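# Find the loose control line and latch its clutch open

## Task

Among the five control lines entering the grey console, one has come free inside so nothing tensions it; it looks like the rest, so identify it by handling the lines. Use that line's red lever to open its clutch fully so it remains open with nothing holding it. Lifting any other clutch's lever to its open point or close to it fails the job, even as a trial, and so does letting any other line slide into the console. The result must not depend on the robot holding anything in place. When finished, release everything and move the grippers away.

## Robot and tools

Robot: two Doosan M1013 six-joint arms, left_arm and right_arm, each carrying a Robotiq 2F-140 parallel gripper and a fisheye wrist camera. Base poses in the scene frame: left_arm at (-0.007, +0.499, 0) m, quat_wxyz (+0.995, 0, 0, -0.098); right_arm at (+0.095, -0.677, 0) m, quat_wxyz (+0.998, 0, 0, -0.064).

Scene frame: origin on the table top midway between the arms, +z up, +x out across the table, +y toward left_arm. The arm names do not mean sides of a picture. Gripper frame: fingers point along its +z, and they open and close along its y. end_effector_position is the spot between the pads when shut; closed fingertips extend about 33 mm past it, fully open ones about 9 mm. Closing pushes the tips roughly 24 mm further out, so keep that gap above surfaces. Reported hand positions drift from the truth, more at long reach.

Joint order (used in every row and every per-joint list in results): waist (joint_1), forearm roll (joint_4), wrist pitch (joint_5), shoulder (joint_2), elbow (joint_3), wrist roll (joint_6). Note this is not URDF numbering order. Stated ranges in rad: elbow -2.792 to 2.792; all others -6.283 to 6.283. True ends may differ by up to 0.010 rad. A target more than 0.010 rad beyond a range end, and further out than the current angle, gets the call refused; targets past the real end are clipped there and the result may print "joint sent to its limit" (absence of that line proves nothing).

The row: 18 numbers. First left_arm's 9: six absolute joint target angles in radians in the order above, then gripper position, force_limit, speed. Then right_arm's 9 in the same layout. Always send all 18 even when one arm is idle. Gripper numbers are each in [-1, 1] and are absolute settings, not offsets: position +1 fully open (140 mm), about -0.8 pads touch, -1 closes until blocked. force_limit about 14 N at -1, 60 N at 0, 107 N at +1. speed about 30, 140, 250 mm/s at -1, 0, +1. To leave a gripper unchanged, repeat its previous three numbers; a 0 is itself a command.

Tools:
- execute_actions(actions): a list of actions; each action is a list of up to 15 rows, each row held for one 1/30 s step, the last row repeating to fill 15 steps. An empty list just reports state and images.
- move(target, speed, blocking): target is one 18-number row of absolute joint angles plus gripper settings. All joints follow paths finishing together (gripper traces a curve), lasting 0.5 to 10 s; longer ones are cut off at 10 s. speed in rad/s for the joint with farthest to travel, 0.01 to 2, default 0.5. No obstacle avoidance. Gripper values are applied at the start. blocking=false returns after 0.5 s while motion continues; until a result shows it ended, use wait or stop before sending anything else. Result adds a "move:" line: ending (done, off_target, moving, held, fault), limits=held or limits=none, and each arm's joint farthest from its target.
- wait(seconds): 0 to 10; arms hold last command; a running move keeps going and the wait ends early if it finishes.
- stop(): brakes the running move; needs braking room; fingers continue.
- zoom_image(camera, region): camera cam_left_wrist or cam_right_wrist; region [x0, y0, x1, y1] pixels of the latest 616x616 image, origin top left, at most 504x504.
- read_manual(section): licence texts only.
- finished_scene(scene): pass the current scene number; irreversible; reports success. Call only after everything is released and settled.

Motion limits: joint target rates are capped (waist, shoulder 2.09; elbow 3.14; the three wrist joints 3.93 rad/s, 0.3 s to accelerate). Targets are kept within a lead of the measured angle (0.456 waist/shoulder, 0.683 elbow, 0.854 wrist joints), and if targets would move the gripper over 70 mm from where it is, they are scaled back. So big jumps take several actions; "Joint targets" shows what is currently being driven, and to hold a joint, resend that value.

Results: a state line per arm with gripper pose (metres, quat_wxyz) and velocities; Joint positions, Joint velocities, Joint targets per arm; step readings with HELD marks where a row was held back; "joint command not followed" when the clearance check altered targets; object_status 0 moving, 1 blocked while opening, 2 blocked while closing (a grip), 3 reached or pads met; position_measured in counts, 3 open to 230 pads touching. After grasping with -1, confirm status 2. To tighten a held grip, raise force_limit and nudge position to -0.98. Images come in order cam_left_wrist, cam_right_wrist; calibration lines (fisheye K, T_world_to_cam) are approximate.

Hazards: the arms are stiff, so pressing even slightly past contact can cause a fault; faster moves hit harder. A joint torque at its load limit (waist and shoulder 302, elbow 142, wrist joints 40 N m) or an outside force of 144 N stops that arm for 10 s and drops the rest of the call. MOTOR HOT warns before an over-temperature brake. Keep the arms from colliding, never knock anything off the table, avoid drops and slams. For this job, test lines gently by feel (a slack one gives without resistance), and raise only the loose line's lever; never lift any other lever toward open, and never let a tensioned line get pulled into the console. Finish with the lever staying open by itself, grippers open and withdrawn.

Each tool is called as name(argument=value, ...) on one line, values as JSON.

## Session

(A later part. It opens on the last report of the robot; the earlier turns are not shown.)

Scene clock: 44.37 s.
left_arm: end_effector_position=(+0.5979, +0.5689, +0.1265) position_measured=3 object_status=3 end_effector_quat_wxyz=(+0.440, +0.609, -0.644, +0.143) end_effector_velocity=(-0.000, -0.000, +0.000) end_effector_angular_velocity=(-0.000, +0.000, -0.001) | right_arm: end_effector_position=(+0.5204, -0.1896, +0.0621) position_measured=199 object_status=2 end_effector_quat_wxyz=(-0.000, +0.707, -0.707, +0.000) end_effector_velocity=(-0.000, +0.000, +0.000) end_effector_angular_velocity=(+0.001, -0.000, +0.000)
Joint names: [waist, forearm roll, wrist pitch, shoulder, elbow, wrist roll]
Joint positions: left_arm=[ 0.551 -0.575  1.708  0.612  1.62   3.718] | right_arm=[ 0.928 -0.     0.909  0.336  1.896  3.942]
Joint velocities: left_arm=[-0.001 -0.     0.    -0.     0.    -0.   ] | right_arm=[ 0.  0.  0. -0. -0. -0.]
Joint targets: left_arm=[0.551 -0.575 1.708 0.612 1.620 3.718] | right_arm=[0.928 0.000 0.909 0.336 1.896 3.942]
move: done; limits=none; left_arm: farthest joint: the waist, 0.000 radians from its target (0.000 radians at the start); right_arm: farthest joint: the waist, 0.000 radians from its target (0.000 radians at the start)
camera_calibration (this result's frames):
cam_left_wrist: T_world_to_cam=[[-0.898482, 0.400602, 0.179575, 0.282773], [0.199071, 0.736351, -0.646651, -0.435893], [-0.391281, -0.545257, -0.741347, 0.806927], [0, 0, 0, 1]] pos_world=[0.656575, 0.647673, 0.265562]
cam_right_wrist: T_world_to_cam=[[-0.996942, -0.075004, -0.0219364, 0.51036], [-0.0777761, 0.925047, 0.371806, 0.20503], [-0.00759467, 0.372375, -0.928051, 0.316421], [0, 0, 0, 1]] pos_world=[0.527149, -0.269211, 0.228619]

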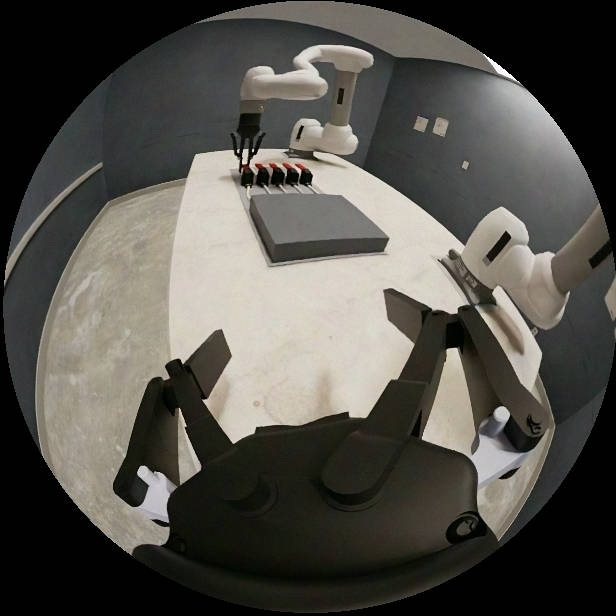

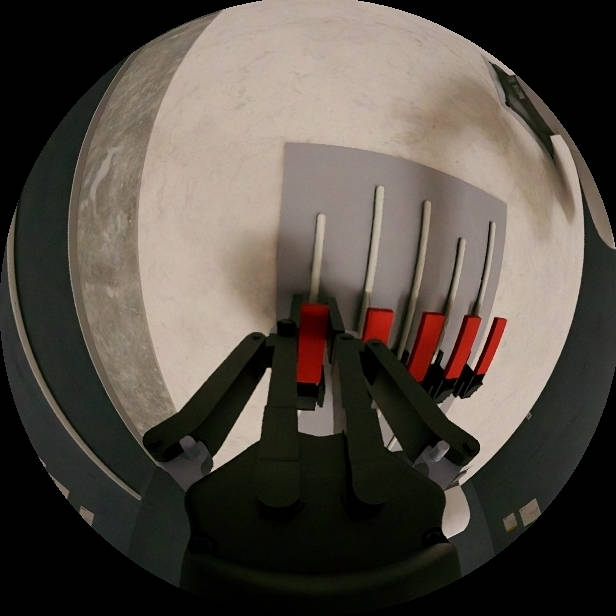

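move(target=[0.551,-0.575,1.708,0.612,1.62,3.718,1,0,0, 0.928,0,0.909,0.336,1.896,3.942,-0.45,-1,1])

move(target=[0.551,-0.575,1.708,0.612,1.62,3.718,1,0,0, 0.928,0,0.995,0.289,1.858,3.942,-0.45,-1,0], speed=0.3)

move(target=[0.551,-0.575,1.708,0.612,1.62,3.718,1,0,0, 1.167,0,1.108,0.48,1.553,4.181,-0.5,-1,0])

move(target=[0.551,-0.575,1.708,0.612,1.62,3.718,1,0,0, 1.167,0,0.984,0.5475,1.610,4.181,-0.5,-1,0], speed=0.15)

move(target=[0.551,-0.575,1.708,0.612,1.62,3.718,1,0,0, 1.167,0,0.984,0.5475,1.610,4.181,-1,-1,-0.5])

move(target=[0.551,-0.575,1.708,0.612,1.62,3.718,1,0,0, 1.135,0,1.030,0.522,1.589,4.149,-1,-1,-0.5], speed=0.04)

move(target=[0.551,-0.575,1.708,0.612,1.62,3.718,1,0,0, 1.135,0,1.030,0.522,1.589,4.149,-0.5,-1,0])

Scene clock: 45.73 s.
left_arm: end_effector_position=(+0.5979, +0.5689, +0.1265) position_measured=3 object_status=3 end_effector_quat_wxyz=(+0.440, +0.609, -0.644, +0.143) end_effector_velocity=(+0.000, -0.001, +0.000) end_effector_angular_velocity=(-0.000, -0.001, -0.001) | right_arm: end_effector_position=(+0.5204, -0.1896, +0.0620) position_measured=186 object_status=3 end_effector_quat_wxyz=(-0.000, +0.707, -0.707, -0.000) end_effector_velocity=(-0.000, -0.000, +0.000) end_effector_angular_velocity=(+0.001, -0.000, -0.001)
Joint names: [waist, forearm roll, wrist pitch, shoulder, elbow, wrist roll]
Joint positions: left_arm=[ 0.551 -0.575  1.708  0.612  1.62   3.718] | right_arm=[ 0.928 -0.     0.909  0.336  1.896  3.942]
Joint velocities: left_arm=[-0.002 -0.    -0.    -0.    -0.     0.   ] | right_arm=[-0.     0.     0.    -0.001  0.     0.   ]
Joint targets: left_arm=[0.551 -0.575 1.708 0.612 1.620 3.718] | right_arm=[0.928 0.000 0.909 0.336 1.896 3.942]
move: done; limits=none; left_arm: farthest joint: the waist, 0.000 radians from its target (0.000 radians at the start); right_arm: farthest joint: the waist, 0.000 radians from its target (0.000 radians at the start)
camera_calibration (this result's frames):
cam_left_wrist: T_world_to_cam=[[-0.898482, 0.400602, 0.179575, 0.282773], [0.199071, 0.736351, -0.646651, -0.435893], [-0.391281, -0.545257, -0.741347, 0.806926], [0, 0, 0, 1]] pos_world=[0.656575, 0.647672, 0.265562]
cam_right_wrist: T_world_to_cam=[[-0.996941, -0.0750446, -0.0218565, 0.510299], [-0.0777844, 0.925063, 0.371763, 0.205046], [-0.00768011, 0.372326, -0.92807, 0.316409], [0, 0, 0, 1]] pos_world=[0.527118, -0.269192, 0.228575]

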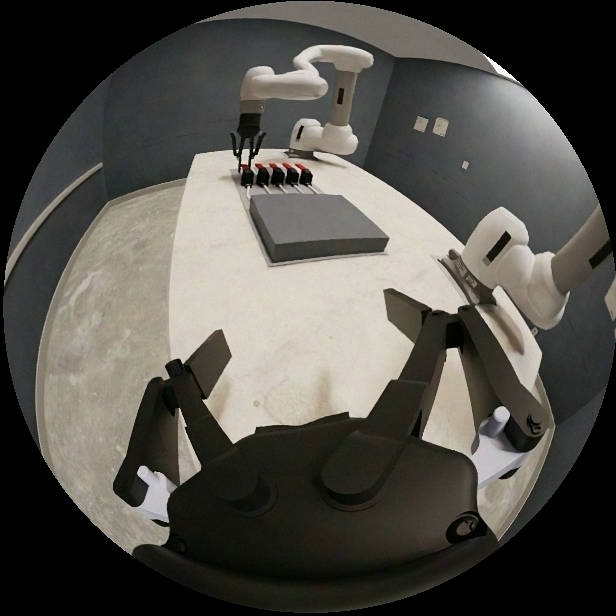

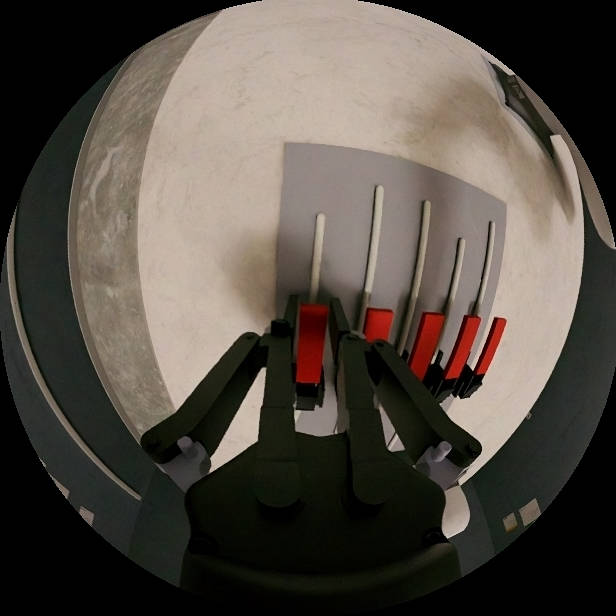

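Scene clock: 46.50 s.
left_arm: end_effector_position=(+0.5979, +0.5689, +0.1265) position_measured=3 object_status=3 end_effector_quat_wxyz=(+0.440, +0.609, -0.644, +0.143) end_effector_velocity=(-0.000, +0.000, -0.000) end_effector_angular_velocity=(-0.000, +0.001, -0.000) | right_arm: end_effector_position=(+0.5200, -0.1900, +0.1097) position_measured=186 object_status=3 end_effector_quat_wxyz=(+0.000, +0.707, -0.707, +0.000) end_effector_velocity=(-0.001, -0.001, -0.000) end_effector_angular_velocity=(-0.000, +0.001, -0.000)
Joint names: [waist, forearm roll, wrist pitch, shoulder, elbow, wrist roll]
Joint positions: left_arm=[ 0.551 -0.575  1.708  0.612  1.62   3.718] | right_arm=[ 0.928 -0.     0.995  0.289  1.858  3.942]
Joint velocities: left_arm=[ 0.  0.  0.  0. -0. -0.] | right_arm=[ 0.     0.001  0.    -0.001  0.002  0.   ]
Joint targets: left_arm=[0.551 -0.575 1.708 0.612 1.620 3.718] | right_arm=[0.928 0.000 0.995 0.289 1.858 3.942]
move: done; limits=none; left_arm: farthest joint: the waist, 0.000 radians from its target (0.000 radians at the start); right_arm: farthest joint: the waist, 0.000 radians from its target (0.000 radians at the start)
camera_calibration (this result's frames):
cam_left_wrist: T_world_to_cam=[[-0.898482, 0.400602, 0.179575, 0.282774], [0.199071, 0.736351, -0.646651, -0.435893], [-0.39128, -0.545257, -0.741347, 0.806926], [0, 0, 0, 1]] pos_world=[0.656575, 0.647673, 0.265562]
cam_right_wrist: T_world_to_cam=[[-0.996955, -0.0750678, -0.0211138, 0.510883], [-0.0775352, 0.925339, 0.371128, 0.187653], [-0.00832227, 0.371634, -0.928342, 0.360994], [0, 0, 0, 1]] pos_world=[0.526881, -0.26945, 0.276269]

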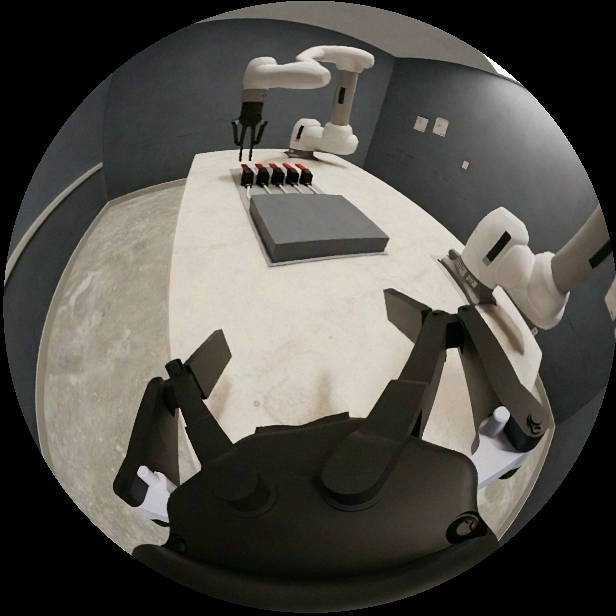

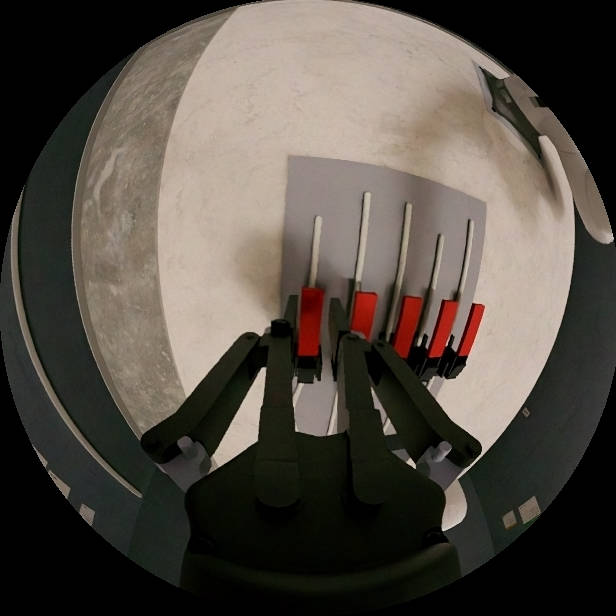

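Scene clock: 47.53 s.
left_arm: end_effector_position=(+0.5979, +0.5689, +0.1265) position_measured=3 object_status=3 end_effector_quat_wxyz=(+0.440, +0.609, -0.644, +0.143) end_effector_velocity=(+0.000, +0.000, -0.000) end_effector_angular_velocity=(+0.000, +0.001, +0.001) | right_arm: end_effector_position=(+0.4645, +0.0187, +0.1206) position_measured=192 object_status=3 end_effector_quat_wxyz=(-0.000, +0.707, -0.707, -0.000) end_effector_velocity=(-0.001, +0.000, +0.000) end_effector_angular_velocity=(-0.000, -0.000, +0.000)
Joint names: [waist, forearm roll, wrist pitch, shoulder, elbow, wrist roll]
Joint positions: left_arm=[ 0.551 -0.575  1.708  0.612  1.62   3.718] | right_arm=[1.167 0.    1.108 0.48  1.553 4.181]
Joint velocities: left_arm=[ 0.    -0.     0.     0.    -0.    -0.001] | right_arm=[ 0.001 -0.     0.    -0.     0.     0.   ]
Joint targets: left_arm=[0.551 -0.575 1.708 0.612 1.620 3.718] | right_arm=[1.167 0.000 1.108 0.480 1.553 4.181]
move: done; limits=none; left_arm: farthest joint: the waist, 0.000 radians from its target (0.000 radians at the start); right_arm: farthest joint: the waist, 0.000 radians from its target (0.239 radians at the start)
camera_calibration (this result's frames):
cam_left_wrist: T_world_to_cam=[[-0.898482, 0.400603, 0.179575, 0.282773], [0.199071, 0.736351, -0.646651, -0.435893], [-0.391281, -0.545257, -0.741346, 0.806926], [0, 0, 0, 1]] pos_world=[0.656575, 0.647672, 0.265562]
cam_right_wrist: T_world_to_cam=[[-0.996952, -0.0749318, -0.0217375, 0.4715], [-0.0776343, 0.925021, 0.3719, -0.0138858], [-0.00775947, 0.372454, -0.928018, 0.292868], [0, 0, 0, 1]] pos_world=[0.471257, -0.0609048, 0.2872]

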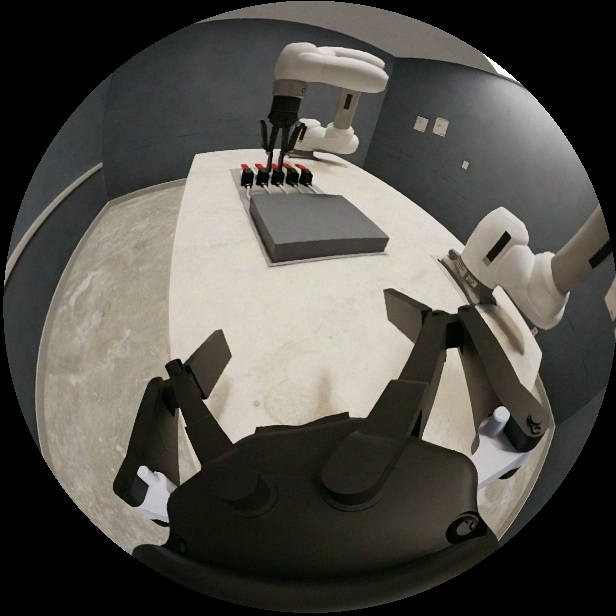

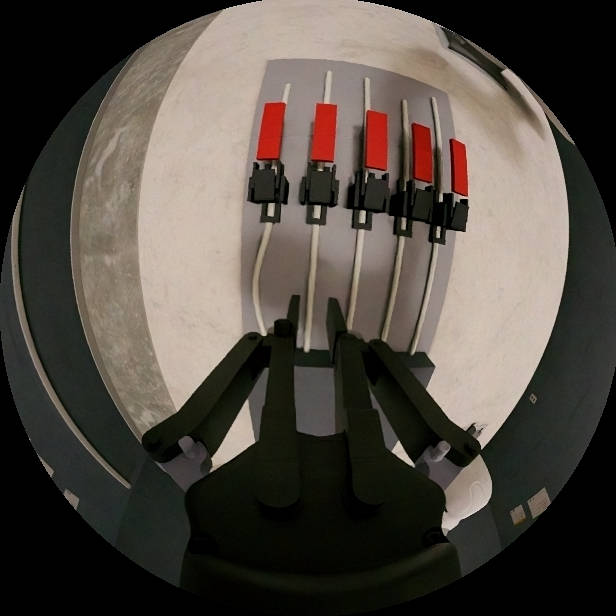

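Scene clock: 48.67 s.
left_arm: end_effector_position=(+0.5979, +0.5689, +0.1265) position_measured=3 object_status=3 end_effector_quat_wxyz=(+0.440, +0.609, -0.644, +0.143) end_effector_velocity=(+0.000, +0.000, +0.000) end_effector_angular_velocity=(+0.001, -0.001, +0.001) | right_arm: end_effector_position=(+0.4652, +0.0201, +0.0399) position_measured=192 object_status=3 end_effector_quat_wxyz=(-0.000, +0.707, -0.707, -0.000) end_effector_velocity=(-0.001, -0.001, -0.001) end_effector_angular_velocity=(-0.002, +0.001, +0.000)
Joint names: [waist, forearm roll, wrist pitch, shoulder, elbow, wrist roll]
Joint positions: left_arm=[ 0.551 -0.575  1.708  0.612  1.62   3.718] | right_arm=[ 1.167 -0.     0.984  0.547  1.61   4.181]
Joint velocities: left_arm=[ 0.001 -0.    -0.001 -0.001  0.    -0.   ] | right_arm=[ 0.    -0.    -0.    -0.001  0.003 -0.   ]
Joint targets: left_arm=[0.551 -0.575 1.708 0.612 1.620 3.718] | right_arm=[1.167 0.000 0.984 0.548 1.610 4.181]
move: done; limits=none; left_arm: farthest joint: the waist, 0.000 radians from its target (0.000 radians at the start); right_arm: farthest joint: the waist, 0.000 radians from its target (0.000 radians at the start)
camera_calibration (this result's frames):
cam_left_wrist: T_world_to_cam=[[-0.898482, 0.400602, 0.179575, 0.282773], [0.199071, 0.736351, -0.646651, -0.435893], [-0.391281, -0.545257, -0.741347, 0.806926], [0, 0, 0, 1]] pos_world=[0.656575, 0.647672, 0.265562]
cam_right_wrist: T_world_to_cam=[[-0.996945, -0.0750664, -0.0215646, 0.470554], [-0.077698, 0.925165, 0.371528, 0.0150148], [-0.00793842, 0.372068, -0.928171, 0.217564], [0, 0, 0, 1]] pos_world=[0.47201, -0.0595171, 0.206506]

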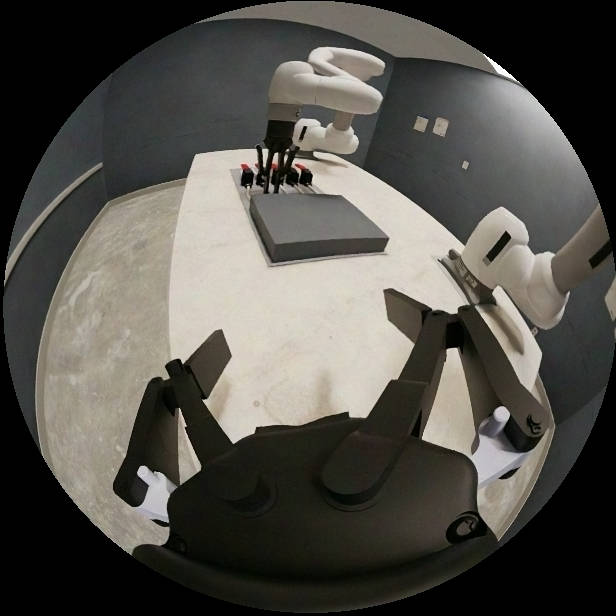

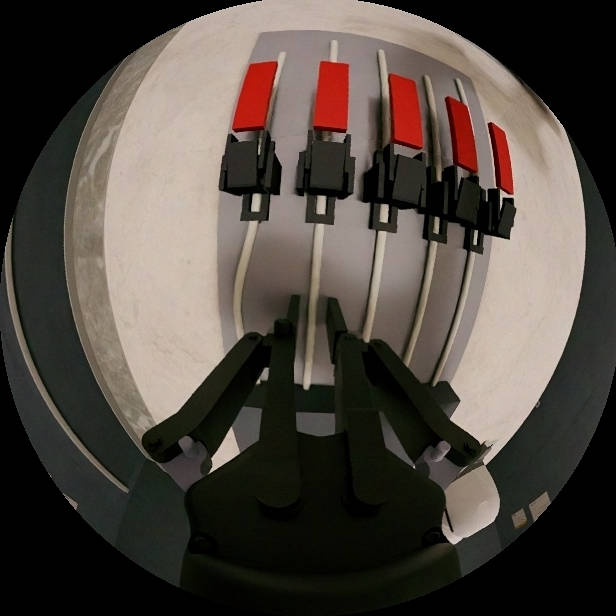

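Scene clock: 49.37 s.
left_arm: end_effector_position=(+0.5979, +0.5689, +0.1265) position_measured=3 object_status=3 end_effector_quat_wxyz=(+0.440, +0.609, -0.644, +0.143) end_effector_velocity=(+0.000, -0.001, -0.001) end_effector_angular_velocity=(-0.001, +0.000, -0.002) | right_arm: end_effector_position=(+0.4652, +0.0200, +0.0399) position_measured=219 object_status=2 end_effector_quat_wxyz=(-0.000, +0.707, -0.707, -0.000) end_effector_velocity=(-0.001, -0.001, -0.001) end_effector_angular_velocity=(-0.001, +0.001, -0.000)
Joint names: [waist, forearm roll, wrist pitch, shoulder, elbow, wrist roll]
Joint positions: left_arm=[ 0.551 -0.575  1.708  0.612  1.62   3.718] | right_arm=[ 1.167 -0.     0.984  0.547  1.61   4.181]
Joint velocities: left_arm=[-0.002  0.    -0.     0.001  0.     0.001] | right_arm=[ 0.     0.    -0.    -0.     0.001  0.   ]
Joint targets: left_arm=[0.551 -0.575 1.708 0.612 1.620 3.718] | right_arm=[1.167 0.000 0.984 0.548 1.610 4.181]
move: done; limits=none; left_arm: farthest joint: the waist, 0.000 radians from its target (0.000 radians at the start); right_arm: farthest joint: the waist, 0.000 radians from its target (0.000 radians at the start)
camera_calibration (this result's frames):
cam_left_wrist: T_world_to_cam=[[-0.898482, 0.400603, 0.179575, 0.282773], [0.199071, 0.736351, -0.646651, -0.435893], [-0.391281, -0.545257, -0.741347, 0.806926], [0, 0, 0, 1]] pos_world=[0.656575, 0.647672, 0.265562]
cam_right_wrist: T_world_to_cam=[[-0.996948, -0.0750441, -0.0215057, 0.47053], [-0.0776556, 0.925178, 0.371505, 0.0150221], [-0.00798263, 0.372041, -0.928182, 0.217549], [0, 0, 0, 1]] pos_world=[0.471997, -0.0595246, 0.206463]

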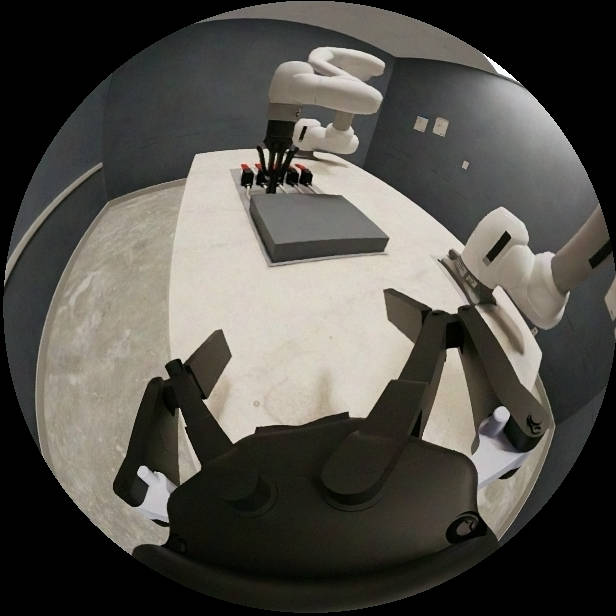

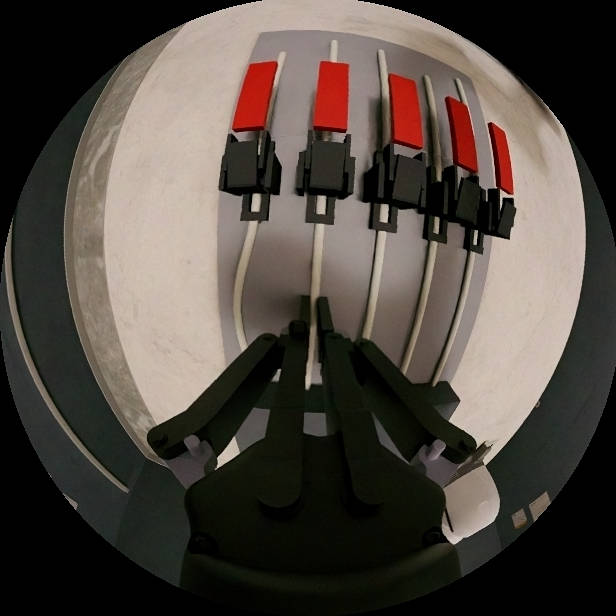

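Scene clock: 50.77 s.
left_arm: end_effector_position=(+0.5979, +0.5689, +0.1265) position_measured=3 object_status=3 end_effector_quat_wxyz=(+0.440, +0.609, -0.644, +0.143) end_effector_velocity=(+0.000, -0.000, -0.000) end_effector_angular_velocity=(-0.001, +0.000, -0.000) | right_arm: end_effector_position=(+0.4875, +0.0082, +0.0699) position_measured=219 object_status=2 end_effector_quat_wxyz=(-0.000, +0.707, -0.707, -0.000) end_effector_velocity=(-0.000, -0.000, -0.001) end_effector_angular_velocity=(-0.001, +0.001, -0.000)
Joint names: [waist, forearm roll, wrist pitch, shoulder, elbow, wrist roll]
Joint positions: left_arm=[ 0.551 -0.575  1.708  0.612  1.62   3.718] | right_arm=[1.135 0.    1.03  0.522 1.589 4.149]
Joint velocities: left_arm=[-0. -0.  0.  0. -0.  0.] | right_arm=[-0.     0.     0.     0.001  0.    -0.   ]
Joint targets: left_arm=[0.551 -0.575 1.708 0.612 1.620 3.718] | right_arm=[1.135 0.000 1.030 0.522 1.589 4.149]
move: done; limits=none; left_arm: farthest joint: the waist, 0.000 radians from its target (0.000 radians at the start); right_arm: farthest joint: the waist, 0.000 radians from its target (0.032 radians at the start)
camera_calibration (this result's frames):
cam_left_wrist: T_world_to_cam=[[-0.898482, 0.400602, 0.179575, 0.282773], [0.199071, 0.736351, -0.646651, -0.435893], [-0.391281, -0.545257, -0.741347, 0.806926], [0, 0, 0, 1]] pos_world=[0.656575, 0.647672, 0.265562]
cam_right_wrist: T_world_to_cam=[[-0.996943, -0.0750427, -0.0217585, 0.492553], [-0.0777457, 0.925044, 0.37182, 0.0165882], [-0.00777482, 0.372375, -0.92805, 0.249848], [0, 0, 0, 1]] pos_world=[0.49428, -0.0714196, 0.236421]

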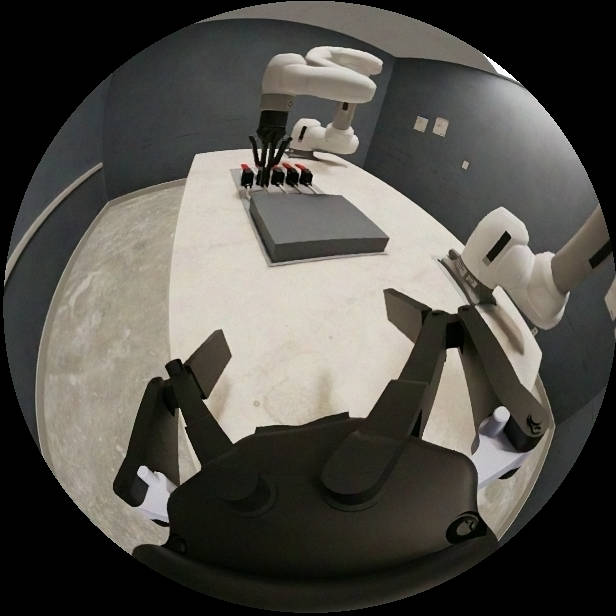

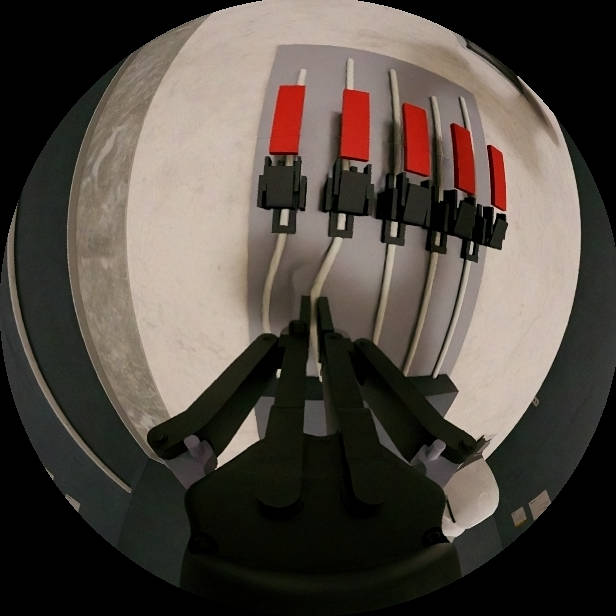

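Scene clock: 51.47 s.
left_arm: end_effector_position=(+0.5979, +0.5689, +0.1265) position_measured=3 object_status=3 end_effector_quat_wxyz=(+0.440, +0.609, -0.644, +0.143) end_effector_velocity=(-0.000, +0.000, +0.000) end_effector_angular_velocity=(-0.001, -0.000, +0.000) | right_arm: end_effector_position=(+0.4876, +0.0082, +0.0699) position_measured=192 object_status=3 end_effector_quat_wxyz=(-0.000, +0.707, -0.707, -0.000) end_effector_velocity=(+0.000, +0.000, +0.001) end_effector_angular_velocity=(+0.001, -0.001, +0.000)
Joint names: [waist, forearm roll, wrist pitch, shoulder, elbow, wrist roll]
Joint positions: left_arm=[ 0.551 -0.575  1.708  0.612  1.62   3.718] | right_arm=[1.135 0.    1.03  0.522 1.589 4.149]
Joint velocities: left_arm=[ 0.001 -0.     0.     0.    -0.     0.001] | right_arm=[ 0.    -0.001 -0.    -0.001 -0.     0.   ]
Joint targets: left_arm=[0.551 -0.575 1.708 0.612 1.620 3.718] | right_arm=[1.135 0.000 1.030 0.522 1.589 4.149]
move: done; limits=none; left_arm: farthest joint: the waist, 0.000 radians from its target (0.000 radians at the start); right_arm: farthest joint: the waist, 0.000 radians from its target (0.000 radians at the start)
camera_calibration (this result's frames):
cam_left_wrist: T_world_to_cam=[[-0.898482, 0.400602, 0.179576, 0.282773], [0.19907, 0.736351, -0.646651, -0.435893], [-0.391281, -0.545257, -0.741347, 0.806926], [0, 0, 0, 1]] pos_world=[0.656575, 0.647673, 0.265562]
cam_right_wrist: T_world_to_cam=[[-0.996946, -0.0749975, -0.0217937, 0.4926], [-0.0777165, 0.92503, 0.37186, 0.0165704], [-0.00772873, 0.372418, -0.928033, 0.249865], [0, 0, 0, 1]] pos_world=[0.494314, -0.0714385, 0.236457]

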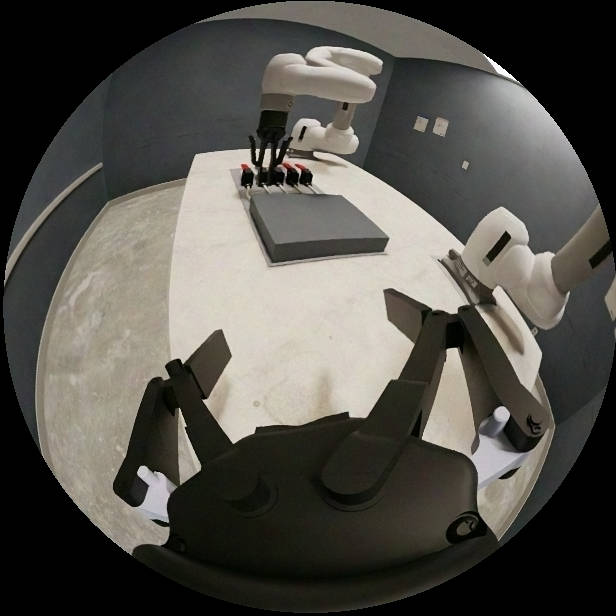

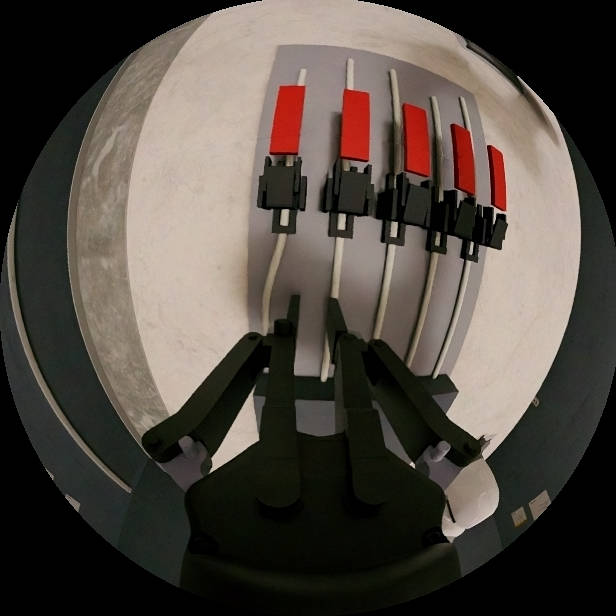

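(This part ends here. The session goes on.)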